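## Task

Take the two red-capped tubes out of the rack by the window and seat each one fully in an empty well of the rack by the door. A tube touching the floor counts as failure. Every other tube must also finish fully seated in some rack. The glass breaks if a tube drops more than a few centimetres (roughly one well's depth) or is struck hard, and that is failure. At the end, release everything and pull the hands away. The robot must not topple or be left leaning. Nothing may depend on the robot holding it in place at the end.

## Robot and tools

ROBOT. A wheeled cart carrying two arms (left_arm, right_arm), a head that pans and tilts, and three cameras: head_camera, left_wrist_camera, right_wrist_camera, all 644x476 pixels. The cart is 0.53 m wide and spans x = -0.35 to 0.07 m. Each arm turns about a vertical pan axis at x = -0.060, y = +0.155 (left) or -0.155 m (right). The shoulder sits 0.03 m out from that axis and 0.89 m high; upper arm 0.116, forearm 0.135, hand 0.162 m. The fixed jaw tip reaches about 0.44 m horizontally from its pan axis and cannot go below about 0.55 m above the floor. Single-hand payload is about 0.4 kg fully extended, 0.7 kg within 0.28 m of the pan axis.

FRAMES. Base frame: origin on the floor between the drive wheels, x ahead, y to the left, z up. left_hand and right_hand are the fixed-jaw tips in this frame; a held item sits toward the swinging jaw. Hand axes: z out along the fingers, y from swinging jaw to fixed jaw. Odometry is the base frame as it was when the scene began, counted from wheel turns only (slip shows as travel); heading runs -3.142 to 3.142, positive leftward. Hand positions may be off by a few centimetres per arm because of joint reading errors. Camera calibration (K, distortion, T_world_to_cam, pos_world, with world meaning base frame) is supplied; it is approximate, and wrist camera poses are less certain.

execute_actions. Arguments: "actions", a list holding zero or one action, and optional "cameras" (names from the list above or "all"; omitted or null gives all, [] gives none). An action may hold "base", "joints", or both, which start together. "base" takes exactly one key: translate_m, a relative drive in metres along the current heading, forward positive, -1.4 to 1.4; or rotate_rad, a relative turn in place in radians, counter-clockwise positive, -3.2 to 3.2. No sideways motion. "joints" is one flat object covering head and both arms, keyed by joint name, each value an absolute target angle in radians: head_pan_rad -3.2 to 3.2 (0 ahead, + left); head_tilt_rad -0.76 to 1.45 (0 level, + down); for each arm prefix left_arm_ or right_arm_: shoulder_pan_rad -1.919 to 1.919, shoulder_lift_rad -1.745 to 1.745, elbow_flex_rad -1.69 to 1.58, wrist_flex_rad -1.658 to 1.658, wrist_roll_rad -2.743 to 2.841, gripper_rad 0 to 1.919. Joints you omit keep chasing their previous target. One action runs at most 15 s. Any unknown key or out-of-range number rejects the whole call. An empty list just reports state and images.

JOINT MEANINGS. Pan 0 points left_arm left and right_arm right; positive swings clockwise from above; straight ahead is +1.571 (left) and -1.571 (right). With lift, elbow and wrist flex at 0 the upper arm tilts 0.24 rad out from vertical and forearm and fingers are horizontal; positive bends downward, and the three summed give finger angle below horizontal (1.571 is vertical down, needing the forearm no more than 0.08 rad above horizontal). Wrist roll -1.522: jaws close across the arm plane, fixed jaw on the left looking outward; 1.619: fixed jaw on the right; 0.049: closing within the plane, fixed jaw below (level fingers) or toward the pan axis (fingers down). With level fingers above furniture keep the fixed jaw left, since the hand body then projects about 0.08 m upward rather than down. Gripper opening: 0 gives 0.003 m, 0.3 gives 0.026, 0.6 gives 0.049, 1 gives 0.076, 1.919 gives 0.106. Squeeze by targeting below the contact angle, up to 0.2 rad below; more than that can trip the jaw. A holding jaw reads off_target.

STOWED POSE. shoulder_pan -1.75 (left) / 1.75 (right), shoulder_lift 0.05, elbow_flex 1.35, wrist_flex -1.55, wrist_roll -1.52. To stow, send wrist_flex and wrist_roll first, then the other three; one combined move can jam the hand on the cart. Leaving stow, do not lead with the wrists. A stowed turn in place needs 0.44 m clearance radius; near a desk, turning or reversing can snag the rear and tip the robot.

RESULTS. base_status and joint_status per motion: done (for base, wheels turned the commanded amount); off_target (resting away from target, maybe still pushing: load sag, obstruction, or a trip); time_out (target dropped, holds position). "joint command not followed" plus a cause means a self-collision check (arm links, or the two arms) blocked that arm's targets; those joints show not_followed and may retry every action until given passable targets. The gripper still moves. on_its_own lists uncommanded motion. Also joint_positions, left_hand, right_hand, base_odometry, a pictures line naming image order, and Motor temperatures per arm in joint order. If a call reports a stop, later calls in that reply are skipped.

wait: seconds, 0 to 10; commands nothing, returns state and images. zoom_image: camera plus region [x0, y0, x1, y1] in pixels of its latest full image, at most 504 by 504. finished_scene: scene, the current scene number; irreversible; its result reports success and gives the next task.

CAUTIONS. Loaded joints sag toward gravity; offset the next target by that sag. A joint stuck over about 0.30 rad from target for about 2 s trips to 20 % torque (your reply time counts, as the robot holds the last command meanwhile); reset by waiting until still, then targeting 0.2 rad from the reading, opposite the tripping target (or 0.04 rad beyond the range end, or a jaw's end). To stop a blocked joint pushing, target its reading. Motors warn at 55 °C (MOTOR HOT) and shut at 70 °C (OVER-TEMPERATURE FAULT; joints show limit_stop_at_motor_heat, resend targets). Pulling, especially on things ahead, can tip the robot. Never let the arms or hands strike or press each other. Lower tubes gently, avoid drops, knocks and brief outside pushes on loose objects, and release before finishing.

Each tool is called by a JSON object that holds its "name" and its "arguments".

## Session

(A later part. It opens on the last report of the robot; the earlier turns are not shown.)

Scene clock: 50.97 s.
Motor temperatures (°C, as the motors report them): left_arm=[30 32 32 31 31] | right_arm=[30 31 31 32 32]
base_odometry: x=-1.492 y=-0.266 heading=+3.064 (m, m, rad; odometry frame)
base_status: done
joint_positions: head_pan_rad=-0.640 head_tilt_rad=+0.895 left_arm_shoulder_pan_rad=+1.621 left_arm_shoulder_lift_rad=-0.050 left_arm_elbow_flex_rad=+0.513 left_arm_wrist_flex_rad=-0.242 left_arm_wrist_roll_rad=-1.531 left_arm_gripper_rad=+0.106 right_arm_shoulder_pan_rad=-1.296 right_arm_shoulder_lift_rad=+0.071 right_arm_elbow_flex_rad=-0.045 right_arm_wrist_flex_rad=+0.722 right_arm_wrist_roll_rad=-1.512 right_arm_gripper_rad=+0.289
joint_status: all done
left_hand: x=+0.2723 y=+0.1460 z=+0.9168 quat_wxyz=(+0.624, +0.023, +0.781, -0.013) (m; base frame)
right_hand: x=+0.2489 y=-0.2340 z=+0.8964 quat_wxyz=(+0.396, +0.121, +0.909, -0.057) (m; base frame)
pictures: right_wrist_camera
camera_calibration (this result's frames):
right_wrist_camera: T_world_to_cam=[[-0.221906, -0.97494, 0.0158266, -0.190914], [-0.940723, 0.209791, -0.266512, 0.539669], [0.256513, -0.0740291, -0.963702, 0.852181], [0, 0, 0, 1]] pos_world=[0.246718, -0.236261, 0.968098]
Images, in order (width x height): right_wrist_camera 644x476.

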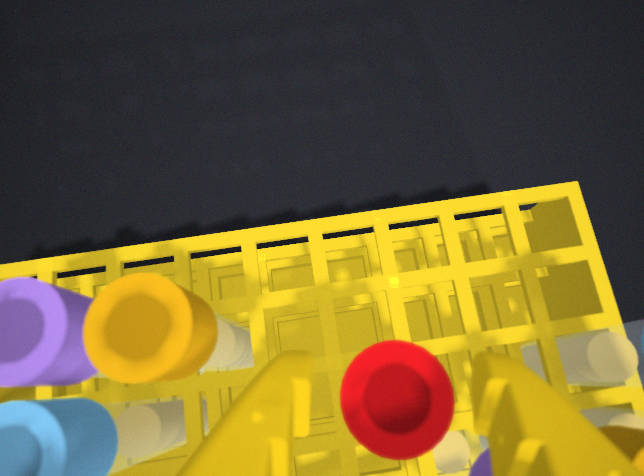

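{"name": "execute_actions", "arguments": {"actions": [{"joints":{"right_arm_shoulder_pan_rad":-1.277,"right_arm_elbow_flex_rad":0.15,"right_arm_wrist_flex_rad":0.51}}], "cameras": ["right_wrist_camera"]}}

{"name": "execute_actions", "arguments": {"actions": [{"joints":{"right_arm_gripper_rad":0.0}}], "cameras": ["head_camera","right_wrist_camera"]}}

{"name": "execute_actions", "arguments": {"actions": [{"joints":{"right_arm_elbow_flex_rad":-0.2,"right_arm_wrist_flex_rad":0.84}}], "cameras": ["head_camera","right_wrist_camera"]}}

Scene clock: 52.63 s.
Motor temperatures (°C, as the motors report them): left_arm=[30 32 32 31 31] | right_arm=[30 31 31 32 32]
base_odometry: x=-1.492 y=-0.266 heading=+3.064 (m, m, rad; odometry frame)
base_status: not commanded
joint_positions: head_pan_rad=-0.640 head_tilt_rad=+0.895 left_arm_shoulder_pan_rad=+1.621 left_arm_shoulder_lift_rad=-0.050 left_arm_elbow_flex_rad=+0.513 left_arm_wrist_flex_rad=-0.242 left_arm_wrist_roll_rad=-1.531 left_arm_gripper_rad=+0.106 right_arm_shoulder_pan_rad=-1.288 right_arm_shoulder_lift_rad=+0.057 right_arm_elbow_flex_rad=+0.153 right_arm_wrist_flex_rad=+0.520 right_arm_wrist_roll_rad=-1.512 right_arm_gripper_rad=+0.289
joint_status: all done
left_hand: x=+0.2723 y=+0.1460 z=+0.9168 quat_wxyz=(+0.624, +0.023, +0.781, -0.013) (m; base frame)
right_hand: x=+0.2468 y=-0.2360 z=+0.8744 quat_wxyz=(+0.404, +0.124, +0.905, -0.059) (m; base frame)
pictures: right_wrist_camera
camera_calibration (this result's frames):
right_wrist_camera: T_world_to_cam=[[-0.229665, -0.973125, 0.0167616, -0.191394], [-0.934218, 0.215588, -0.284181, 0.547459], [0.27293, -0.0809254, -0.958624, 0.82118], [0, 0, 0, 1]] pos_world=[0.243364, -0.237822, 0.945988]
Images, in order (width x height): right_wrist_camera 644x476.

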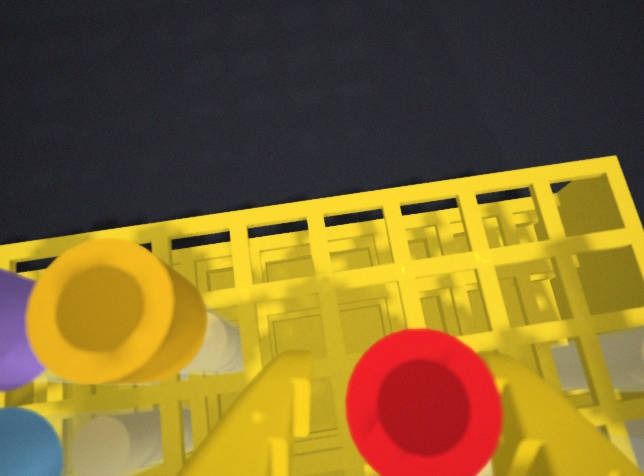

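Scene clock: 53.30 s.
Motor temperatures (°C, as the motors report them): left_arm=[30 32 32 31 31] | right_arm=[30 31 31 32 32]
base_odometry: x=-1.492 y=-0.266 heading=+3.064 (m, m, rad; odometry frame)
base_status: not commanded
joint_positions: head_pan_rad=-0.640 head_tilt_rad=+0.895 left_arm_shoulder_pan_rad=+1.621 left_arm_shoulder_lift_rad=-0.050 left_arm_elbow_flex_rad=+0.513 left_arm_wrist_flex_rad=-0.242 left_arm_wrist_roll_rad=-1.531 left_arm_gripper_rad=+0.106 right_arm_shoulder_pan_rad=-1.279 right_arm_shoulder_lift_rad=+0.057 right_arm_elbow_flex_rad=+0.153 right_arm_wrist_flex_rad=+0.518 right_arm_wrist_roll_rad=-1.512 right_arm_gripper_rad=+0.206
joint_status: right_arm_gripper_rad off_target (ended at +0.206, target +0.000)
left_hand: x=+0.2723 y=+0.1460 z=+0.9168 quat_wxyz=(+0.624, +0.023, +0.781, -0.013) (m; base frame)
right_hand: x=+0.2462 y=-0.2389 z=+0.8745 quat_wxyz=(+0.404, +0.128, +0.904, -0.061) (m; base frame)
pictures: head_camera, right_wrist_camera
camera_calibration (this result's frames):
head_camera: T_world_to_cam=[[-0.600443, -0.799047, 0.0315033, -0.0649774], [-0.653436, 0.467552, -0.595329, 0.697627], [0.460966, -0.378046, -0.802864, 0.938318], [0, 0, 0, 1]] pos_world=[-0.0156932, -0.0233697, 1.17071]
right_wrist_camera: T_world_to_cam=[[-0.238636, -0.970963, 0.0168393, -0.191669], [-0.931776, 0.224051, -0.285649, 0.550272], [0.273582, -0.0838567, -0.958186, 0.820044], [0, 0, 0, 1]] pos_world=[0.242642, -0.240626, 0.946167]
Images, in order (width x height): head_camera 644x476, right_wrist_camera 644x476.

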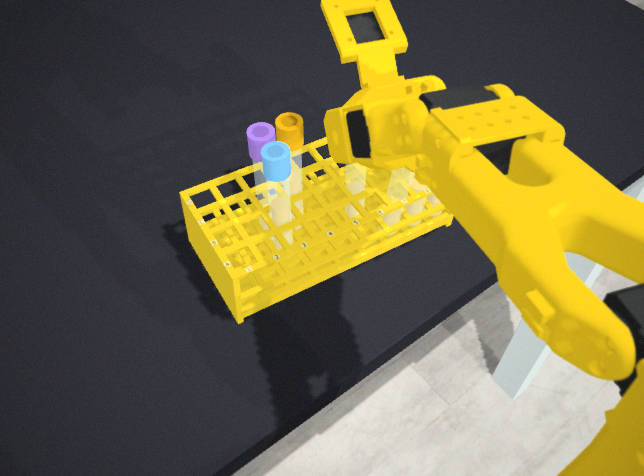

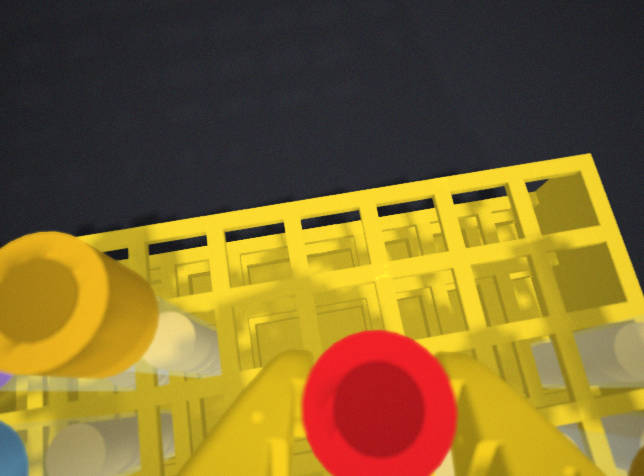

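Scene clock: 54.30 s.
Motor temperatures (°C, as the motors report them): left_arm=[30 32 32 31 31] | right_arm=[30 31 31 32 32]
base_odometry: x=-1.492 y=-0.266 heading=+3.064 (m, m, rad; odometry frame)
base_status: not commanded
joint_positions: head_pan_rad=-0.640 head_tilt_rad=+0.895 left_arm_shoulder_pan_rad=+1.621 left_arm_shoulder_lift_rad=-0.050 left_arm_elbow_flex_rad=+0.513 left_arm_wrist_flex_rad=-0.242 left_arm_wrist_roll_rad=-1.531 left_arm_gripper_rad=+0.106 right_arm_shoulder_pan_rad=-1.279 right_arm_shoulder_lift_rad=+0.057 right_arm_elbow_flex_rad=-0.150 right_arm_wrist_flex_rad=+0.839 right_arm_wrist_roll_rad=-1.512 right_arm_gripper_rad=+0.206
joint_status: all done
left_hand: x=+0.2723 y=+0.1460 z=+0.9168 quat_wxyz=(+0.624, +0.023, +0.781, -0.013) (m; base frame)
right_hand: x=+0.2452 y=-0.2386 z=+0.9134 quat_wxyz=(+0.396, +0.129, +0.907, -0.060) (m; base frame)
pictures: head_camera, right_wrist_camera
camera_calibration (this result's frames):
head_camera: T_world_to_cam=[[-0.600443, -0.799047, 0.0315033, -0.0649774], [-0.653436, 0.467552, -0.595329, 0.697627], [0.460966, -0.378046, -0.802864, 0.938318], [0, 0, 0, 1]] pos_world=[-0.0156932, -0.0233697, 1.17071]
right_wrist_camera: T_world_to_cam=[[-0.238371, -0.971043, 0.0159828, -0.191574], [-0.936261, 0.225398, -0.269463, 0.547047], [0.258058, -0.0791964, -0.962878, 0.866746], [0, 0, 0, 1]] pos_world=[0.242842, -0.240686, 0.985041]
Images, in order (width x height): head_camera 644x476, right_wrist_camera 644x476.

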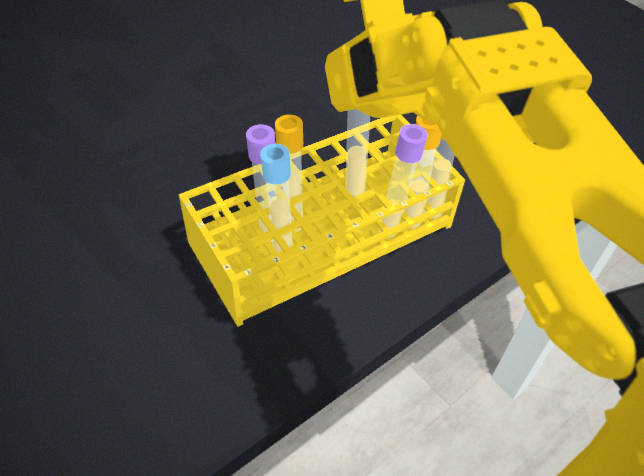

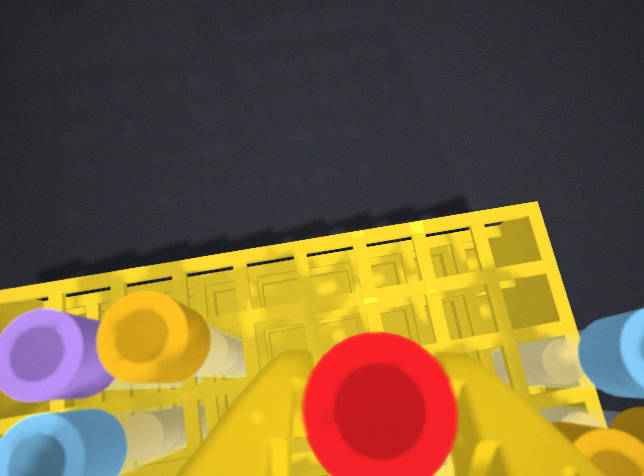

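{"name": "execute_actions", "arguments": {"actions": [{"joints":{"right_arm_elbow_flex_rad":-0.47,"right_arm_wrist_flex_rad":1.09}}], "cameras": []}}

{"name": "execute_actions", "arguments": {"actions": [{"joints":{"right_arm_shoulder_pan_rad":-1.34}}], "cameras": ["head_camera"]}}

{"name": "execute_actions", "arguments": {"actions": [{"base":{"translate_m":-0.55},"joints":{"head_pan_rad":-0.2,"head_tilt_rad":0.5}}], "cameras": ["head_camera"]}}

{"name": "execute_actions", "arguments": {"actions": [{"base":{"rotate_rad":-2.627}}], "cameras": ["head_camera"]}}

{"name": "execute_actions", "arguments": {"actions": [{"base":{"translate_m":1.4}}], "cameras": ["head_camera"]}}

Scene clock: 56.47 s.
Motor temperatures (°C, as the motors report them): left_arm=[30 32 32 31 31] | right_arm=[30 31 31 32 32]
base_odometry: x=-1.492 y=-0.266 heading=+3.064 (m, m, rad; odometry frame)
base_status: not commanded
joint_positions: head_pan_rad=-0.640 head_tilt_rad=+0.895 left_arm_shoulder_pan_rad=+1.621 left_arm_shoulder_lift_rad=-0.050 left_arm_elbow_flex_rad=+0.513 left_arm_wrist_flex_rad=-0.242 left_arm_wrist_roll_rad=-1.531 left_arm_gripper_rad=+0.106 right_arm_shoulder_pan_rad=-1.279 right_arm_shoulder_lift_rad=+0.057 right_arm_elbow_flex_rad=-0.425 right_arm_wrist_flex_rad=+1.089 right_arm_wrist_roll_rad=-1.512 right_arm_gripper_rad=+0.206
joint_status: all done
left_hand: x=+0.2723 y=+0.1460 z=+0.9168 quat_wxyz=(+0.624, +0.023, +0.781, -0.013) (m; base frame)
right_hand: x=+0.2384 y=-0.2365 z=+0.9519 quat_wxyz=(+0.408, +0.128, +0.902, -0.062) (m; base frame)
pictures: none
No camera images: the call's "cameras" was empty. Leave "cameras" out to get every camera's image.

Scene clock: 57.13 s.
Motor temperatures (°C, as the motors report them): left_arm=[30 32 32 31 31] | right_arm=[30 31 31 32 32]
base_odometry: x=-1.492 y=-0.266 heading=+3.064 (m, m, rad; odometry frame)
base_status: not commanded
joint_positions: head_pan_rad=-0.640 head_tilt_rad=+0.895 left_arm_shoulder_pan_rad=+1.621 left_arm_shoulder_lift_rad=-0.050 left_arm_elbow_flex_rad=+0.513 left_arm_wrist_flex_rad=-0.242 left_arm_wrist_roll_rad=-1.531 left_arm_gripper_rad=+0.106 right_arm_shoulder_pan_rad=-1.328 right_arm_shoulder_lift_rad=+0.057 right_arm_elbow_flex_rad=-0.425 right_arm_wrist_flex_rad=+1.089 right_arm_wrist_roll_rad=-1.512 right_arm_gripper_rad=+0.206
joint_status: all done
left_hand: x=+0.2723 y=+0.1460 z=+0.9168 quat_wxyz=(+0.624, +0.023, +0.781, -0.013) (m; base frame)
right_hand: x=+0.2420 y=-0.2218 z=+0.9519 quat_wxyz=(+0.409, +0.106, +0.905, -0.052) (m; base frame)
pictures: head_camera
camera_calibration (this result's frames):
head_camera: T_world_to_cam=[[-0.600443, -0.799047, 0.0315033, -0.0649774], [-0.653436, 0.467552, -0.595329, 0.697627], [0.460966, -0.378046, -0.802864, 0.938318], [0, 0, 0, 1]] pos_world=[-0.0156932, -0.0233697, 1.17071]
Images, in order (width x height): head_camera 644x476.

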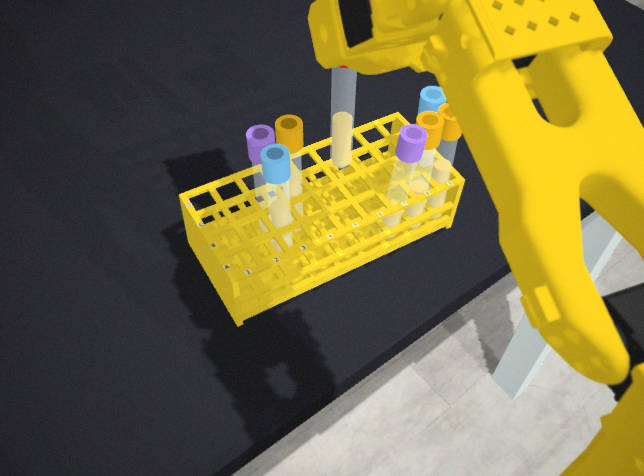

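Scene clock: 60.73 s.
Motor temperatures (°C, as the motors report them): left_arm=[30 32 32 31 31] | right_arm=[30 31 31 32 32]
base_odometry: x=-0.943 y=-0.308 heading=+3.068 (m, m, rad; odometry frame)
base_status: done
joint_positions: head_pan_rad=-0.210 head_tilt_rad=+0.513 left_arm_shoulder_pan_rad=+1.621 left_arm_shoulder_lift_rad=-0.050 left_arm_elbow_flex_rad=+0.513 left_arm_wrist_flex_rad=-0.242 left_arm_wrist_roll_rad=-1.531 left_arm_gripper_rad=+0.106 right_arm_shoulder_pan_rad=-1.328 right_arm_shoulder_lift_rad=+0.057 right_arm_elbow_flex_rad=-0.425 right_arm_wrist_flex_rad=+1.089 right_arm_wrist_roll_rad=-1.512 right_arm_gripper_rad=+0.206
joint_status: all done
left_hand: x=+0.2723 y=+0.1460 z=+0.9168 quat_wxyz=(+0.624, +0.023, +0.781, -0.013) (m; base frame)
right_hand: x=+0.2420 y=-0.2218 z=+0.9519 quat_wxyz=(+0.409, +0.106, +0.905, -0.052) (m; base frame)
pictures: head_camera
camera_calibration (this result's frames):
head_camera: T_world_to_cam=[[-0.223618, -0.974284, 0.027674, -0.0428591], [-0.515587, 0.0941472, -0.851649, 0.999131], [0.827143, -0.204713, -0.523381, 0.633843], [0, 0, 0, 1]] pos_world=[-0.0187235, -0.00606676, 1.18384]
Images, in order (width x height): head_camera 644x476.

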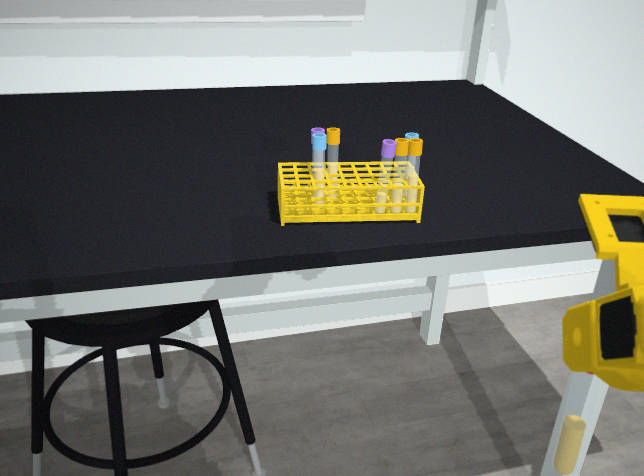

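Scene clock: 64.70 s.
Motor temperatures (°C, as the motors report them): left_arm=[30 32 32 31 31] | right_arm=[30 31 31 32 32]
base_odometry: x=-0.942 y=-0.308 heading=+0.443 (m, m, rad; odometry frame)
base_status: done
joint_positions: head_pan_rad=-0.210 head_tilt_rad=+0.513 left_arm_shoulder_pan_rad=+1.621 left_arm_shoulder_lift_rad=-0.050 left_arm_elbow_flex_rad=+0.513 left_arm_wrist_flex_rad=-0.242 left_arm_wrist_roll_rad=-1.531 left_arm_gripper_rad=+0.106 right_arm_shoulder_pan_rad=-1.330 right_arm_shoulder_lift_rad=+0.057 right_arm_elbow_flex_rad=-0.425 right_arm_wrist_flex_rad=+1.089 right_arm_wrist_roll_rad=-1.512 right_arm_gripper_rad=+0.206
joint_status: not commanded
left_hand: x=+0.2723 y=+0.1460 z=+0.9168 quat_wxyz=(+0.624, +0.023, +0.781, -0.013) (m; base frame)
right_hand: x=+0.2421 y=-0.2213 z=+0.9519 quat_wxyz=(+0.409, +0.105, +0.905, -0.052) (m; base frame)
pictures: head_camera
camera_calibration (this result's frames):
head_camera: T_world_to_cam=[[-0.223593, -0.97429, 0.027674, -0.042858], [-0.51559, 0.0941338, -0.851649, 0.999131], [0.827148, -0.204691, -0.523381, 0.633843], [0, 0, 0, 1]] pos_world=[-0.0187234, -0.00606602, 1.18384]
Images, in order (width x height): head_camera 644x476.

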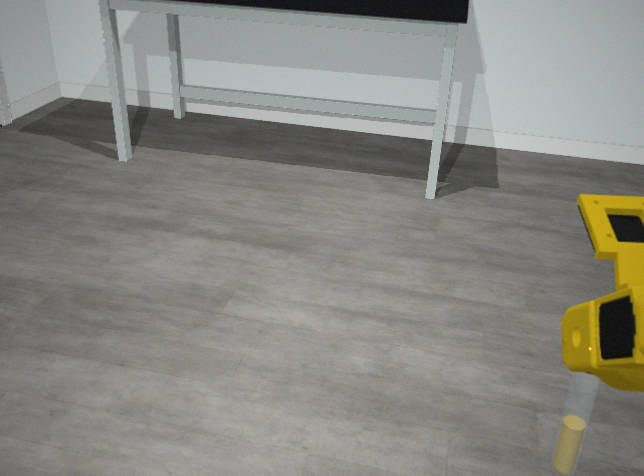

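Scene clock: 72.53 s.
Motor temperatures (°C, as the motors report them): left_arm=[30 32 32 31 31] | right_arm=[30 31 31 32 32]
base_odometry: x=+0.323 y=+0.292 heading=+0.445 (m, m, rad; odometry frame)
base_status: done
joint_positions: head_pan_rad=-0.210 head_tilt_rad=+0.513 left_arm_shoulder_pan_rad=+1.621 left_arm_shoulder_lift_rad=-0.050 left_arm_elbow_flex_rad=+0.513 left_arm_wrist_flex_rad=-0.242 left_arm_wrist_roll_rad=-1.531 left_arm_gripper_rad=+0.106 right_arm_shoulder_pan_rad=-1.330 right_arm_shoulder_lift_rad=+0.057 right_arm_elbow_flex_rad=-0.427 right_arm_wrist_flex_rad=+1.089 right_arm_wrist_roll_rad=-1.512 right_arm_gripper_rad=+0.206
joint_status: not commanded
left_hand: x=+0.2723 y=+0.1460 z=+0.9168 quat_wxyz=(+0.624, +0.023, +0.781, -0.013) (m; base frame)
right_hand: x=+0.2422 y=-0.2213 z=+0.9523 quat_wxyz=(+0.410, +0.105, +0.905, -0.052) (m; base frame)
pictures: head_camera
camera_calibration (this result's frames):
head_camera: T_world_to_cam=[[-0.223592, -0.97429, 0.027673, -0.0428568], [-0.515536, 0.0941212, -0.851683, 0.999172], [0.827181, -0.204696, -0.523326, 0.633782], [0, 0, 0, 1]] pos_world=[-0.0187254, -0.00606552, 1.18384]
Images, in order (width x height): head_camera 644x476.

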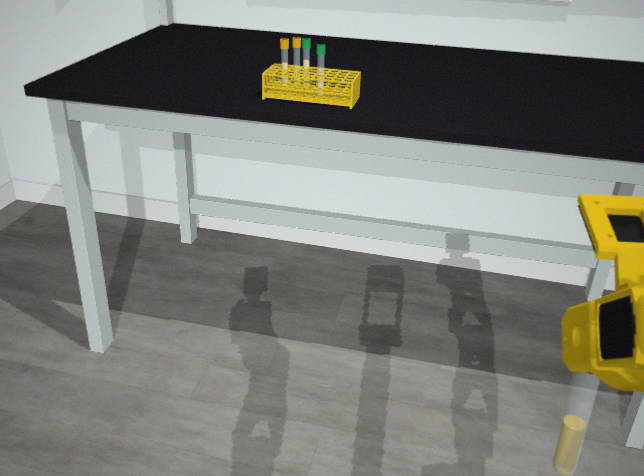

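{"name": "execute_actions", "arguments": {"actions": [{"base":{"translate_m":0.75}}], "cameras": []}}

{"name": "execute_actions", "arguments": {"actions": [{"base":{"rotate_rad":-0.5},"joints":{"head_pan_rad":0,"head_tilt_rad":0.85}}], "cameras": []}}

{"name": "execute_actions", "arguments": {"actions": [{"base":{"translate_m":0.22}}]}}

Scene clock: 77.97 s.
Motor temperatures (°C, as the motors report them): left_arm=[30 32 32 31 31] | right_arm=[30 31 31 32 32]
base_odometry: x=+0.999 y=+0.617 heading=+0.449 (m, m, rad; odometry frame)
base_status: done
joint_positions: head_pan_rad=-0.210 head_tilt_rad=+0.513 left_arm_shoulder_pan_rad=+1.621 left_arm_shoulder_lift_rad=-0.050 left_arm_elbow_flex_rad=+0.513 left_arm_wrist_flex_rad=-0.242 left_arm_wrist_roll_rad=-1.531 left_arm_gripper_rad=+0.106 right_arm_shoulder_pan_rad=-1.330 right_arm_shoulder_lift_rad=+0.057 right_arm_elbow_flex_rad=-0.427 right_arm_wrist_flex_rad=+1.089 right_arm_wrist_roll_rad=-1.512 right_arm_gripper_rad=+0.206
joint_status: not commanded
left_hand: x=+0.2723 y=+0.1460 z=+0.9168 quat_wxyz=(+0.624, +0.023, +0.781, -0.013) (m; base frame)
right_hand: x=+0.2422 y=-0.2213 z=+0.9523 quat_wxyz=(+0.410, +0.105, +0.905, -0.052) (m; base frame)
pictures: none
No camera images: the call's "cameras" was empty. Leave "cameras" out to get every camera's image.

Scene clock: 79.33 s.
Motor temperatures (°C, as the motors report them): left_arm=[30 32 32 31 31] | right_arm=[30 31 31 32 32]
base_odometry: x=+0.998 y=+0.617 heading=-0.050 (m, m, rad; odometry frame)
base_status: done
joint_positions: head_pan_rad=-0.010 head_tilt_rad=+0.845 left_arm_shoulder_pan_rad=+1.621 left_arm_shoulder_lift_rad=-0.050 left_arm_elbow_flex_rad=+0.513 left_arm_wrist_flex_rad=-0.242 left_arm_wrist_roll_rad=-1.531 left_arm_gripper_rad=+0.106 right_arm_shoulder_pan_rad=-1.331 right_arm_shoulder_lift_rad=+0.057 right_arm_elbow_flex_rad=-0.427 right_arm_wrist_flex_rad=+1.089 right_arm_wrist_roll_rad=-1.512 right_arm_gripper_rad=+0.206
joint_status: all done
left_hand: x=+0.2723 y=+0.1460 z=+0.9168 quat_wxyz=(+0.624, +0.023, +0.781, -0.013) (m; base frame)
right_hand: x=+0.2423 y=-0.2209 z=+0.9523 quat_wxyz=(+0.410, +0.104, +0.905, -0.051) (m; base frame)
pictures: none
No camera images: the call's "cameras" was empty. Leave "cameras" out to get every camera's image.

Scene clock: 81.27 s.
Motor temperatures (°C, as the motors report them): left_arm=[30 32 32 31 31] | right_arm=[30 31 31 32 32]
base_odometry: x=+1.218 y=+0.605 heading=-0.052 (m, m, rad; odometry frame)
base_status: done
joint_positions: head_pan_rad=-0.010 head_tilt_rad=+0.845 left_arm_shoulder_pan_rad=+1.621 left_arm_shoulder_lift_rad=-0.050 left_arm_elbow_flex_rad=+0.513 left_arm_wrist_flex_rad=-0.242 left_arm_wrist_roll_rad=-1.531 left_arm_gripper_rad=+0.106 right_arm_shoulder_pan_rad=-1.331 right_arm_shoulder_lift_rad=+0.057 right_arm_elbow_flex_rad=-0.427 right_arm_wrist_flex_rad=+1.089 right_arm_wrist_roll_rad=-1.512 right_arm_gripper_rad=+0.206
joint_status: not commanded
left_hand: x=+0.2723 y=+0.1460 z=+0.9168 quat_wxyz=(+0.624, +0.023, +0.781, -0.013) (m; base frame)
right_hand: x=+0.2423 y=-0.2209 z=+0.9523 quat_wxyz=(+0.410, +0.104, +0.905, -0.051) (m; base frame)
pictures: head_camera, left_wrist_camera, right_wrist_camera
camera_calibration (this result's frames):
head_camera: T_world_to_cam=[[-0.0157324, -0.999388, 0.0312533, -0.0372083], [-0.772608, -0.00769045, -0.634837, 0.737501], [0.634689, -0.034134, -0.772013, 0.910973], [0, 0, 0, 1]] pos_world=[-0.00897159, -0.000418566, 1.17264]
left_wrist_camera: T_world_to_cam=[[-0.0179485, -0.999774, 0.0114214, 0.138845], [-0.730502, 0.00531308, -0.68289, 0.847578], [0.682674, -0.0206002, -0.730432, 0.558012], [0, 0, 0, 1]] pos_world=[0.240709, 0.145806, 0.984807]
right_wrist_camera: T_world_to_cam=[[-0.187847, -0.982046, 0.0173044, -0.191633], [-0.939595, 0.174538, -0.294443, 0.564143], [0.286137, -0.0715694, -0.955512, 0.894253], [0, 0, 0, 1]] pos_world=[0.23819, -0.222656, 1.02389]
Images, in order (width x height): head_camera 644x476, left_wrist_camera 644x476, right_wrist_camera 644x476.

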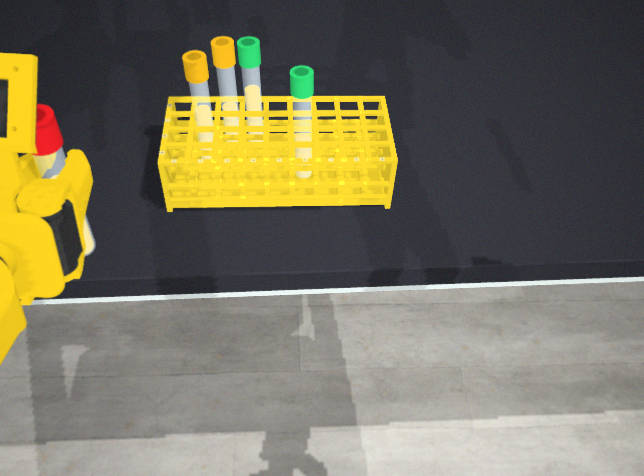

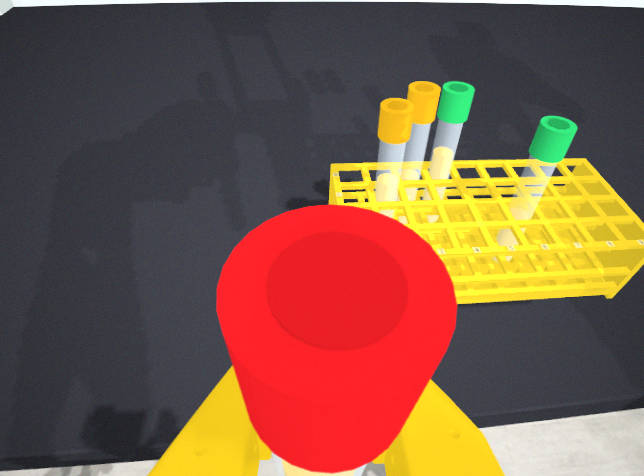

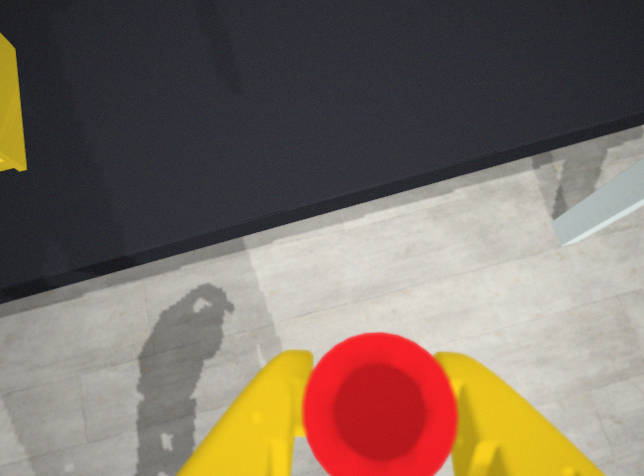

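{"name": "execute_actions", "arguments": {"actions": [{"base":{"translate_m":0.165},"joints":{"head_tilt_rad":1.05,"left_arm_shoulder_pan_rad":1.3,"right_arm_shoulder_pan_rad":-1.89}}], "cameras": ["head_camera","right_wrist_camera"]}}

Scene clock: 84.43 s.
Motor temperatures (°C, as the motors report them): left_arm=[30 32 32 31 31] | right_arm=[30 31 31 32 32]
base_odometry: x=+1.383 y=+0.597 heading=-0.048 (m, m, rad; odometry frame)
base_status: done
joint_positions: head_pan_rad=-0.010 head_tilt_rad=+1.045 left_arm_shoulder_pan_rad=+1.307 left_arm_shoulder_lift_rad=-0.050 left_arm_elbow_flex_rad=+0.513 left_arm_wrist_flex_rad=-0.242 left_arm_wrist_roll_rad=-1.531 left_arm_gripper_rad=+0.106 right_arm_shoulder_pan_rad=-1.879 right_arm_shoulder_lift_rad=+0.057 right_arm_elbow_flex_rad=-0.427 right_arm_wrist_flex_rad=+1.089 right_arm_wrist_roll_rad=-1.512 right_arm_gripper_rad=+0.206
joint_status: all done
left_hand: x=+0.2588 y=+0.2492 z=+0.9168 quat_wxyz=(+0.619, -0.099, +0.775, +0.085) (m; base frame)
right_hand: x=+0.2324 y=-0.0538 z=+0.9523 quat_wxyz=(+0.408, -0.144, +0.899, +0.061) (m; base frame)
pictures: head_camera, right_wrist_camera
camera_calibration (this result's frames):
head_camera: T_world_to_cam=[[-0.00939862, -0.999451, 0.031777, -0.0375134], [-0.883469, -0.00658595, -0.468443, 0.54077], [0.468395, -0.0324768, -0.882922, 1.03081], [0, 0, 0, 1]] pos_world=[-0.0054266, -0.000453881, 1.16464]
right_wrist_camera: T_world_to_cam=[[0.350942, -0.936237, 0.0173044, -0.152205], [-0.893065, -0.340202, -0.294443, 0.48715], [0.281556, 0.0878786, -0.955512, 0.918693], [0, 0, 0, 1]] pos_world=[0.229809, -0.0575045, 1.02389]
Images, in order (width x height): head_camera 644x476, right_wrist_camera 644x476.

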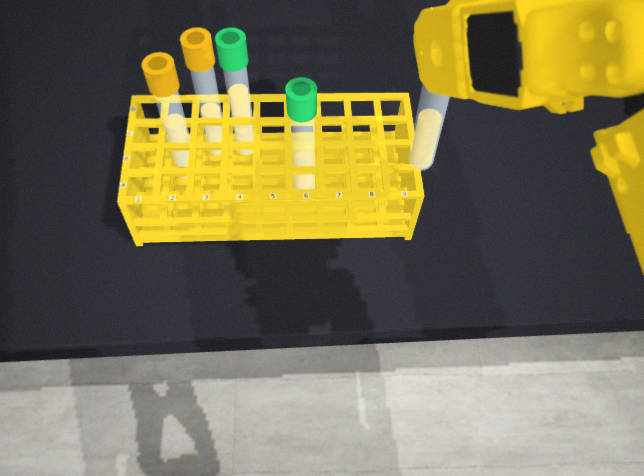

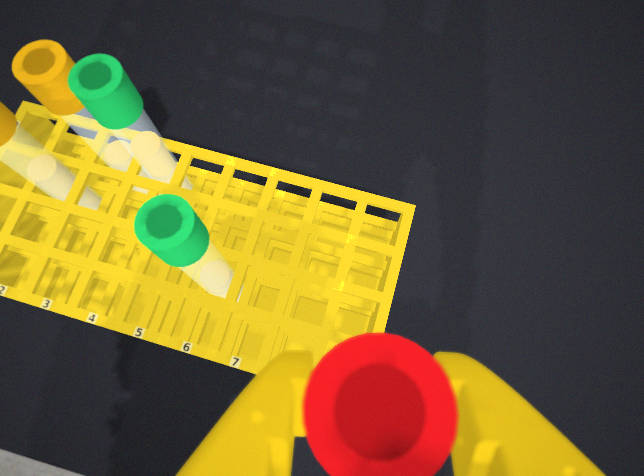

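{"name": "execute_actions", "arguments": {"actions": [{"base":{"rotate_rad":0.12},"joints":{"right_arm_shoulder_lift_rad":0.04,"right_arm_elbow_flex_rad":-0.33,"right_arm_wrist_flex_rad":0.985}}], "cameras": ["head_camera","right_wrist_camera"]}}

{"name": "zoom_image", "arguments": {"camera": "head_camera", "region": [300,80,520,260]}}

Scene clock: 86.00 s.
Motor temperatures (°C, as the motors report them): left_arm=[30 32 32 31 31] | right_arm=[30 31 31 32 32]
base_odometry: x=+1.384 y=+0.597 heading=+0.072 (m, m, rad; odometry frame)
base_status: done
joint_positions: head_pan_rad=-0.010 head_tilt_rad=+1.045 left_arm_shoulder_pan_rad=+1.305 left_arm_shoulder_lift_rad=-0.050 left_arm_elbow_flex_rad=+0.513 left_arm_wrist_flex_rad=-0.242 left_arm_wrist_roll_rad=-1.531 left_arm_gripper_rad=+0.106 right_arm_shoulder_pan_rad=-1.879 right_arm_shoulder_lift_rad=+0.057 right_arm_elbow_flex_rad=-0.322 right_arm_wrist_flex_rad=+1.000 right_arm_wrist_roll_rad=-1.512 right_arm_gripper_rad=+0.206
joint_status: all done
left_hand: x=+0.2587 y=+0.2497 z=+0.9168 quat_wxyz=(+0.619, -0.100, +0.774, +0.085) (m; base frame)
right_hand: x=+0.2355 y=-0.0529 z=+0.9373 quat_wxyz=(+0.401, -0.145, +0.902, +0.060) (m; base frame)
pictures: head_camera, right_wrist_camera
camera_calibration (this result's frames):
head_camera: T_world_to_cam=[[-0.00930247, -0.999452, 0.031777, -0.0375089], [-0.883469, -0.00667095, -0.468443, 0.54077], [0.468398, -0.0324317, -0.882922, 1.03081], [0, 0, 0, 1]] pos_world=[-0.00542656, -0.000449881, 1.16464]
right_wrist_camera: T_world_to_cam=[[0.351189, -0.936159, 0.0165284, -0.151437], [-0.897262, -0.341537, -0.279772, 0.473002], [0.267556, 0.0834228, -0.959924, 0.910565], [0, 0, 0, 1]] pos_world=[0.233962, -0.0561825, 1.00891]
Images, in order (width x height): head_camera 644x476, right_wrist_camera 644x476.

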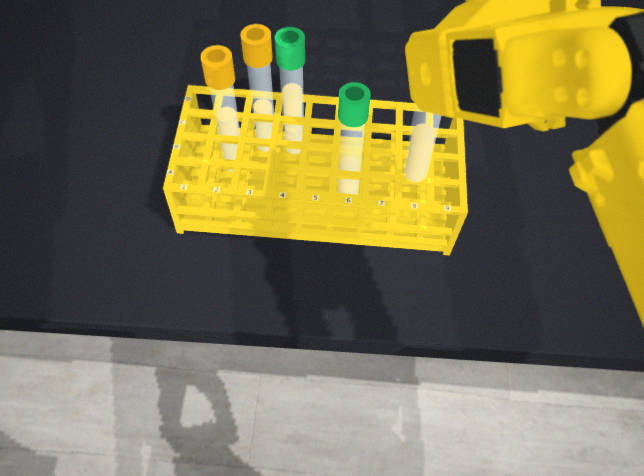

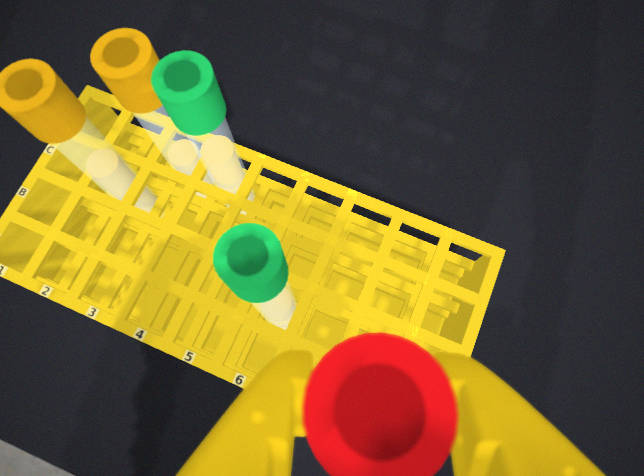

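Region (300, 80, 520, 260) of head_camera's 644x476 image, scaled by 2.291; it fills the top 412 rows of this view, and the rest is white.

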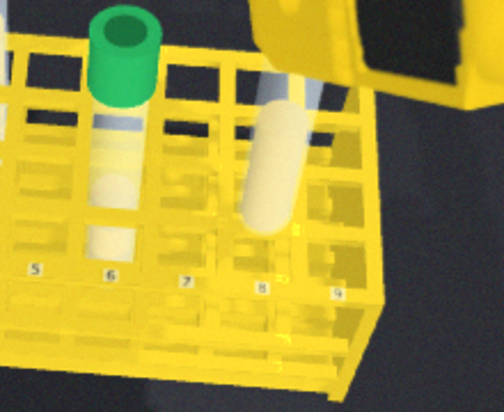

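{"name": "execute_actions", "arguments": {"actions": [{"base":{"translate_m":-0.008},"joints":{"right_arm_shoulder_pan_rad":-1.86}}], "cameras": []}}

{"name": "execute_actions", "arguments": {"actions": [{"joints":{"right_arm_elbow_flex_rad":-0.21,"right_arm_wrist_flex_rad":0.865}}], "cameras": ["head_camera"]}}

{"name": "zoom_image", "arguments": {"camera": "head_camera", "region": [300,80,520,260]}}

Scene clock: 87.73 s.
Motor temperatures (°C, as the motors report them): left_arm=[30 32 32 31 31] | right_arm=[30 31 31 32 32]
base_odometry: x=+1.376 y=+0.596 heading=+0.071 (m, m, rad; odometry frame)
base_status: done
joint_positions: head_pan_rad=-0.010 head_tilt_rad=+1.045 left_arm_shoulder_pan_rad=+1.305 left_arm_shoulder_lift_rad=-0.050 left_arm_elbow_flex_rad=+0.513 left_arm_wrist_flex_rad=-0.242 left_arm_wrist_roll_rad=-1.531 left_arm_gripper_rad=+0.106 right_arm_shoulder_pan_rad=-1.871 right_arm_shoulder_lift_rad=+0.057 right_arm_elbow_flex_rad=-0.322 right_arm_wrist_flex_rad=+1.000 right_arm_wrist_roll_rad=-1.512 right_arm_gripper_rad=+0.206
joint_status: all done
left_hand: x=+0.2587 y=+0.2497 z=+0.9168 quat_wxyz=(+0.619, -0.100, +0.774, +0.085) (m; base frame)
right_hand: x=+0.2362 y=-0.0551 z=+0.9373 quat_wxyz=(+0.402, -0.141, +0.903, +0.059) (m; base frame)
pictures: none
No camera images: the call's "cameras" was empty. Leave "cameras" out to get every camera's image.

Scene clock: 88.50 s.
Motor temperatures (°C, as the motors report them): left_arm=[30 32 32 31 31] | right_arm=[30 31 31 32 32]
base_odometry: x=+1.376 y=+0.596 heading=+0.071 (m, m, rad; odometry frame)
base_status: not commanded
joint_positions: head_pan_rad=-0.010 head_tilt_rad=+1.045 left_arm_shoulder_pan_rad=+1.305 left_arm_shoulder_lift_rad=-0.050 left_arm_elbow_flex_rad=+0.513 left_arm_wrist_flex_rad=-0.242 left_arm_wrist_roll_rad=-1.531 left_arm_gripper_rad=+0.106 right_arm_shoulder_pan_rad=-1.871 right_arm_shoulder_lift_rad=+0.057 right_arm_elbow_flex_rad=-0.203 right_arm_wrist_flex_rad=+0.879 right_arm_wrist_roll_rad=-1.512 right_arm_gripper_rad=+0.206
joint_status: all done
left_hand: x=+0.2587 y=+0.2497 z=+0.9168 quat_wxyz=(+0.619, -0.100, +0.774, +0.085) (m; base frame)
right_hand: x=+0.2401 y=-0.0539 z=+0.9218 quat_wxyz=(+0.402, -0.141, +0.903, +0.059) (m; base frame)
pictures: head_camera
camera_calibration (this result's frames):
head_camera: T_world_to_cam=[[-0.00930081, -0.999452, 0.031777, -0.0375088], [-0.883491, -0.00667088, -0.468402, 0.540721], [0.468357, -0.0324312, -0.882944, 1.03084], [0, 0, 0, 1]] pos_world=[-0.00542592, -0.00044988, 1.16464]
Images, in order (width x height): head_camera 644x476.

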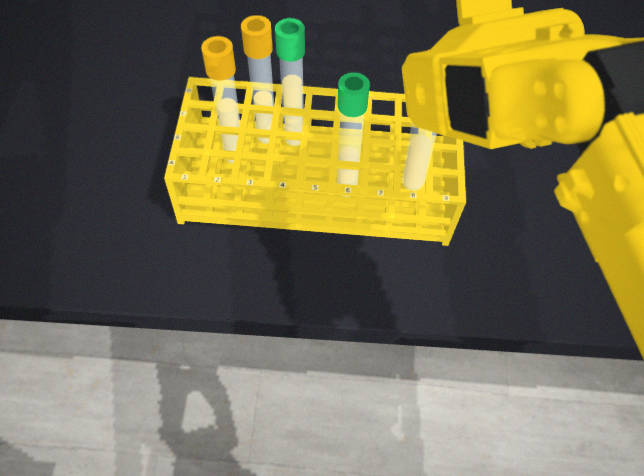

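Region (300, 80, 520, 260) of head_camera's 644x476 image, scaled by 2.291; it fills the top 412 rows of this view, and the rest is white.

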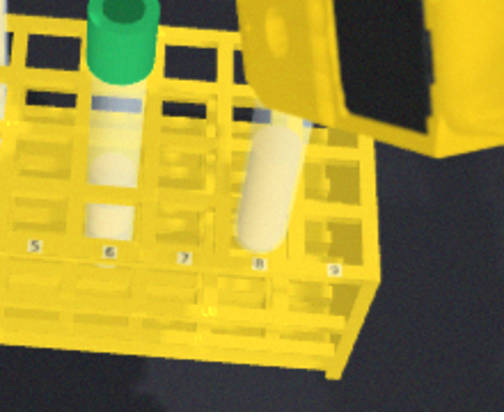

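{"name": "execute_actions", "arguments": {"actions": [{"joints":{"right_arm_elbow_flex_rad":-0.06,"right_arm_wrist_flex_rad":0.715}}], "cameras": ["head_camera"]}}

{"name": "execute_actions", "arguments": {"actions": [{"joints":{"right_arm_elbow_flex_rad":0.12,"right_arm_wrist_flex_rad":0.535}}], "cameras": ["head_camera","right_wrist_camera"]}}

Scene clock: 90.00 s.
Motor temperatures (°C, as the motors report them): left_arm=[30 32 32 31 31] | right_arm=[30 31 32 32 32]
base_odometry: x=+1.376 y=+0.596 heading=+0.071 (m, m, rad; odometry frame)
base_status: not commanded
joint_positions: head_pan_rad=-0.010 head_tilt_rad=+1.045 left_arm_shoulder_pan_rad=+1.305 left_arm_shoulder_lift_rad=-0.050 left_arm_elbow_flex_rad=+0.513 left_arm_wrist_flex_rad=-0.242 left_arm_wrist_roll_rad=-1.531 left_arm_gripper_rad=+0.106 right_arm_shoulder_pan_rad=-1.870 right_arm_shoulder_lift_rad=+0.057 right_arm_elbow_flex_rad=-0.051 right_arm_wrist_flex_rad=+0.730 right_arm_wrist_roll_rad=-1.512 right_arm_gripper_rad=+0.206
joint_status: all done
left_hand: x=+0.2587 y=+0.2497 z=+0.9168 quat_wxyz=(+0.619, -0.100, +0.774, +0.085) (m; base frame)
right_hand: x=+0.2421 y=-0.0538 z=+0.9011 quat_wxyz=(+0.401, -0.141, +0.903, +0.058) (m; base frame)
pictures: head_camera
camera_calibration (this result's frames):
head_camera: T_world_to_cam=[[-0.00930109, -0.999452, 0.031777, -0.0375088], [-0.883491, -0.00667064, -0.468401, 0.540721], [0.468357, -0.0324313, -0.882944, 1.03084], [0, 0, 0, 1]] pos_world=[-0.00542592, -0.000449891, 1.16464]
Images, in order (width x height): head_camera 644x476.

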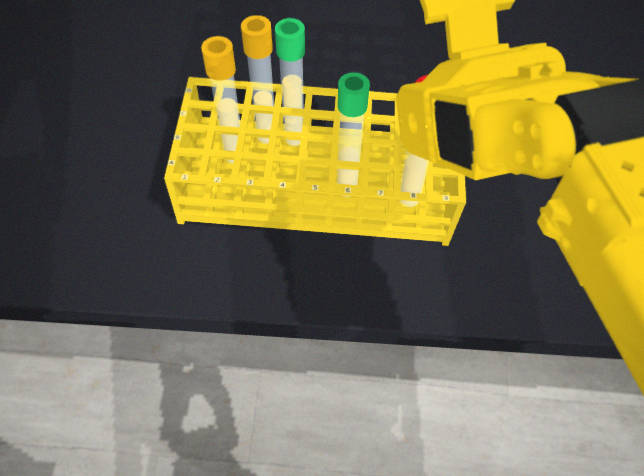

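Scene clock: 90.80 s.
Motor temperatures (°C, as the motors report them): left_arm=[30 32 32 31 31] | right_arm=[30 31 32 32 32]
base_odometry: x=+1.376 y=+0.596 heading=+0.071 (m, m, rad; odometry frame)
base_status: not commanded
joint_positions: head_pan_rad=-0.010 head_tilt_rad=+1.045 left_arm_shoulder_pan_rad=+1.305 left_arm_shoulder_lift_rad=-0.050 left_arm_elbow_flex_rad=+0.513 left_arm_wrist_flex_rad=-0.242 left_arm_wrist_roll_rad=-1.531 left_arm_gripper_rad=+0.106 right_arm_shoulder_pan_rad=-1.868 right_arm_shoulder_lift_rad=+0.057 right_arm_elbow_flex_rad=+0.126 right_arm_wrist_flex_rad=+0.549 right_arm_wrist_roll_rad=-1.512 right_arm_gripper_rad=+0.206
joint_status: all done
left_hand: x=+0.2587 y=+0.2497 z=+0.9168 quat_wxyz=(+0.619, -0.100, +0.774, +0.085) (m; base frame)
right_hand: x=+0.2414 y=-0.0545 z=+0.8779 quat_wxyz=(+0.403, -0.140, +0.903, +0.058) (m; base frame)
pictures: head_camera, right_wrist_camera
camera_calibration (this result's frames):
head_camera: T_world_to_cam=[[-0.00930125, -0.999452, 0.031777, -0.0375088], [-0.88349, -0.0066705, -0.468402, 0.540722], [0.468357, -0.0324314, -0.882944, 1.03084], [0, 0, 0, 1]] pos_world=[-0.00542592, -0.000449898, 1.16464]
right_wrist_camera: T_world_to_cam=[[0.341068, -0.93989, 0.0166839, -0.152019], [-0.900053, -0.33163, -0.282712, 0.464937], [0.271251, 0.0814077, -0.95906, 0.850323], [0, 0, 0, 1]] pos_world=[0.239666, -0.0579167, 0.94949]
Images, in order (width x height): head_camera 644x476, right_wrist_camera 644x476.

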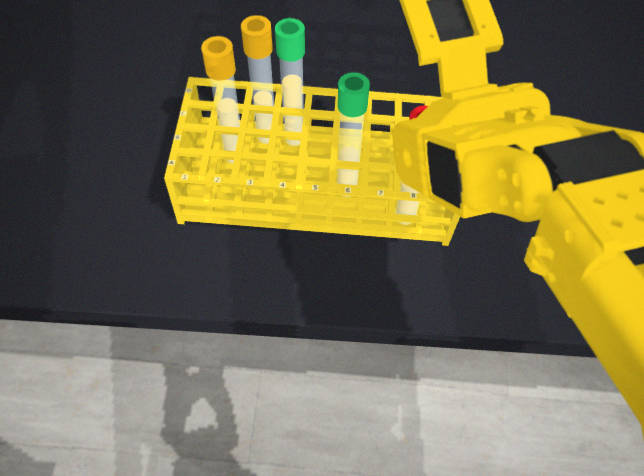

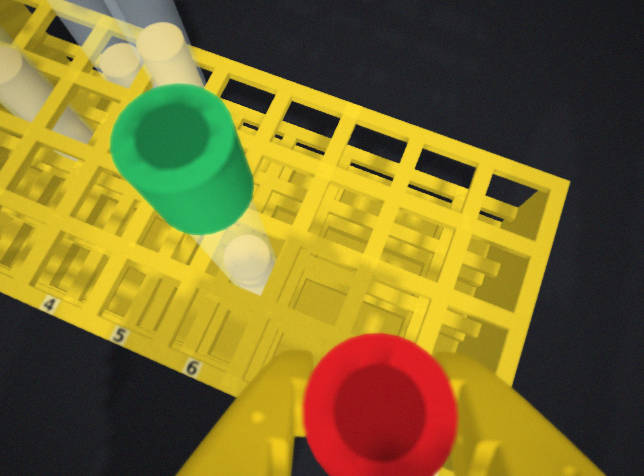

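{"name": "execute_actions", "arguments": {"actions": [{"joints":{"right_arm_gripper_rad":0.35}}], "cameras": []}}

{"name": "execute_actions", "arguments": {"actions": [{"joints":{"right_arm_elbow_flex_rad":-0.3,"right_arm_wrist_flex_rad":0.95}}], "cameras": []}}

{"name": "execute_actions", "arguments": {"actions": [{"base":{"translate_m":-0.15},"joints":{"right_arm_shoulder_pan_rad":-1.2}}], "cameras": []}}

{"name": "execute_actions", "arguments": {"actions": [{"base":{"rotate_rad":-0.3},"joints":{"left_arm_shoulder_pan_rad":1.53,"head_pan_rad":0.45,"head_tilt_rad":0.9}}], "cameras": []}}

{"name": "execute_actions", "arguments": {"actions": [{"base":{"translate_m":0.1}}], "cameras": ["head_camera","left_wrist_camera"]}}

Scene clock: 93.27 s.
Motor temperatures (°C, as the motors report them): left_arm=[30 32 32 31 31] | right_arm=[30 31 32 32 32]
base_odometry: x=+1.376 y=+0.596 heading=+0.071 (m, m, rad; odometry frame)
base_status: not commanded
joint_positions: head_pan_rad=-0.010 head_tilt_rad=+1.045 left_arm_shoulder_pan_rad=+1.305 left_arm_shoulder_lift_rad=-0.050 left_arm_elbow_flex_rad=+0.513 left_arm_wrist_flex_rad=-0.242 left_arm_wrist_roll_rad=-1.531 left_arm_gripper_rad=+0.106 right_arm_shoulder_pan_rad=-1.868 right_arm_shoulder_lift_rad=+0.057 right_arm_elbow_flex_rad=+0.126 right_arm_wrist_flex_rad=+0.549 right_arm_wrist_roll_rad=-1.512 right_arm_gripper_rad=+0.338
joint_status: all done
left_hand: x=+0.2587 y=+0.2497 z=+0.9168 quat_wxyz=(+0.619, -0.100, +0.774, +0.085) (m; base frame)
right_hand: x=+0.2414 y=-0.0545 z=+0.8779 quat_wxyz=(+0.403, -0.140, +0.903, +0.058) (m; base frame)
pictures: none
No camera images: the call's "cameras" was empty. Leave "cameras" out to get every camera's image.

Scene clock: 94.37 s.
Motor temperatures (°C, as the motors report them): left_arm=[30 32 32 31 31] | right_arm=[30 31 32 32 32]
base_odometry: x=+1.376 y=+0.596 heading=+0.071 (m, m, rad; odometry frame)
base_status: not commanded
joint_positions: head_pan_rad=-0.010 head_tilt_rad=+1.045 left_arm_shoulder_pan_rad=+1.305 left_arm_shoulder_lift_rad=-0.050 left_arm_elbow_flex_rad=+0.513 left_arm_wrist_flex_rad=-0.242 left_arm_wrist_roll_rad=-1.531 left_arm_gripper_rad=+0.106 right_arm_shoulder_pan_rad=-1.868 right_arm_shoulder_lift_rad=+0.057 right_arm_elbow_flex_rad=-0.256 right_arm_wrist_flex_rad=+0.948 right_arm_wrist_roll_rad=-1.512 right_arm_gripper_rad=+0.339
joint_status: all done
left_hand: x=+0.2587 y=+0.2497 z=+0.9168 quat_wxyz=(+0.619, -0.100, +0.774, +0.085) (m; base frame)
right_hand: x=+0.2374 y=-0.0558 z=+0.9271 quat_wxyz=(+0.395, -0.140, +0.906, +0.057) (m; base frame)
pictures: none
No camera images: the call's "cameras" was empty. Leave "cameras" out to get every camera's image.

Scene clock: 95.90 s.
Motor temperatures (°C, as the motors report them): left_arm=[30 32 32 31 31] | right_arm=[30 31 32 32 32]
base_odometry: x=+1.226 y=+0.585 heading=+0.075 (m, m, rad; odometry frame)
base_status: done
joint_positions: head_pan_rad=-0.010 head_tilt_rad=+1.045 left_arm_shoulder_pan_rad=+1.305 left_arm_shoulder_lift_rad=-0.050 left_arm_elbow_flex_rad=+0.513 left_arm_wrist_flex_rad=-0.242 left_arm_wrist_roll_rad=-1.531 left_arm_gripper_rad=+0.106 right_arm_shoulder_pan_rad=-1.210 right_arm_shoulder_lift_rad=+0.057 right_arm_elbow_flex_rad=-0.256 right_arm_wrist_flex_rad=+0.948 right_arm_wrist_roll_rad=-1.512 right_arm_gripper_rad=+0.339
joint_status: all done
left_hand: x=+0.2587 y=+0.2497 z=+0.9168 quat_wxyz=(+0.619, -0.100, +0.774, +0.085) (m; base frame)
right_hand: x=+0.2360 y=-0.2584 z=+0.9271 quat_wxyz=(+0.393, +0.160, +0.903, -0.074) (m; base frame)
pictures: none
No camera images: the call's "cameras" was empty. Leave "cameras" out to get every camera's image.

Scene clock: 97.00 s.
Motor temperatures (°C, as the motors report them): left_arm=[30 32 32 31 31] | right_arm=[30 31 32 32 32]
base_odometry: x=+1.225 y=+0.585 heading=-0.223 (m, m, rad; odometry frame)
base_status: done
joint_positions: head_pan_rad=+0.440 head_tilt_rad=+0.915 left_arm_shoulder_pan_rad=+1.525 left_arm_shoulder_lift_rad=-0.050 left_arm_elbow_flex_rad=+0.513 left_arm_wrist_flex_rad=-0.242 left_arm_wrist_roll_rad=-1.531 left_arm_gripper_rad=+0.106 right_arm_shoulder_pan_rad=-1.209 right_arm_shoulder_lift_rad=+0.057 right_arm_elbow_flex_rad=-0.256 right_arm_wrist_flex_rad=+0.948 right_arm_wrist_roll_rad=-1.512 right_arm_gripper_rad=+0.339
joint_status: all done
left_hand: x=+0.2716 y=+0.1781 z=+0.9168 quat_wxyz=(+0.624, -0.015, +0.781, +0.017) (m; base frame)
right_hand: x=+0.2358 y=-0.2588 z=+0.9271 quat_wxyz=(+0.393, +0.161, +0.903, -0.074) (m; base frame)
pictures: none
No camera images: the call's "cameras" was empty. Leave "cameras" out to get every camera's image.

Scene clock: 98.27 s.
Motor temperatures (°C, as the motors report them): left_arm=[30 32 32 31 31] | right_arm=[30 31 32 32 32]
base_odometry: x=+1.323 y=+0.563 heading=-0.225 (m, m, rad; odometry frame)
base_status: done
joint_positions: head_pan_rad=+0.440 head_tilt_rad=+0.915 left_arm_shoulder_pan_rad=+1.525 left_arm_shoulder_lift_rad=-0.050 left_arm_elbow_flex_rad=+0.513 left_arm_wrist_flex_rad=-0.242 left_arm_wrist_roll_rad=-1.531 left_arm_gripper_rad=+0.106 right_arm_shoulder_pan_rad=-1.209 right_arm_shoulder_lift_rad=+0.057 right_arm_elbow_flex_rad=-0.256 right_arm_wrist_flex_rad=+0.948 right_arm_wrist_roll_rad=-1.512 right_arm_gripper_rad=+0.339
joint_status: not commanded
left_hand: x=+0.2716 y=+0.1781 z=+0.9168 quat_wxyz=(+0.624, -0.015, +0.781, +0.017) (m; base frame)
right_hand: x=+0.2358 y=-0.2588 z=+0.9271 quat_wxyz=(+0.393, +0.161, +0.903, -0.074) (m; base frame)
pictures: head_camera, left_wrist_camera
camera_calibration (this result's frames):
head_camera: T_world_to_cam=[[0.422641, -0.905747, 0.0315799, -0.0169807], [-0.730676, -0.36115, -0.579381, 0.675641], [0.536178, 0.221796, -0.814445, 0.955182], [0, 0, 0, 1]] pos_world=[-0.0112953, 0.0167727, 1.16993]
left_wrist_camera: T_world_to_cam=[[0.0786038, -0.996841, 0.0114214, 0.144184], [-0.727606, -0.0651982, -0.68289, 0.858681], [0.681477, 0.0453674, -0.730432, 0.547715], [0, 0, 0, 1]] pos_world=[0.240193, 0.174864, 0.984807]
Images, in order (width x height): head_camera 644x476, left_wrist_camera 644x476.

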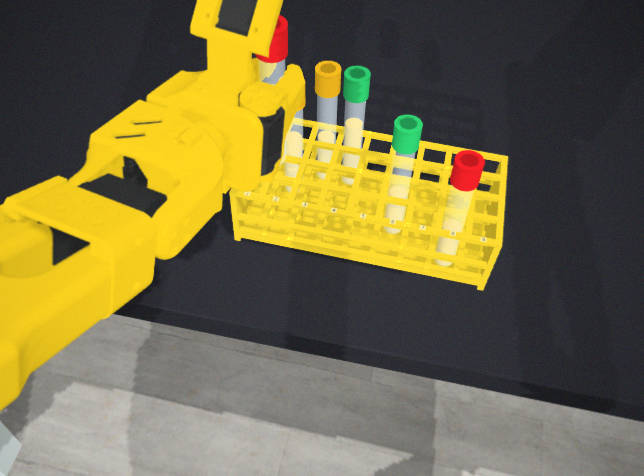

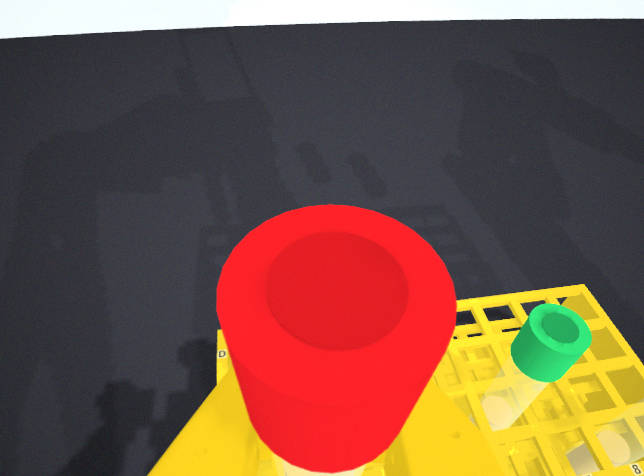

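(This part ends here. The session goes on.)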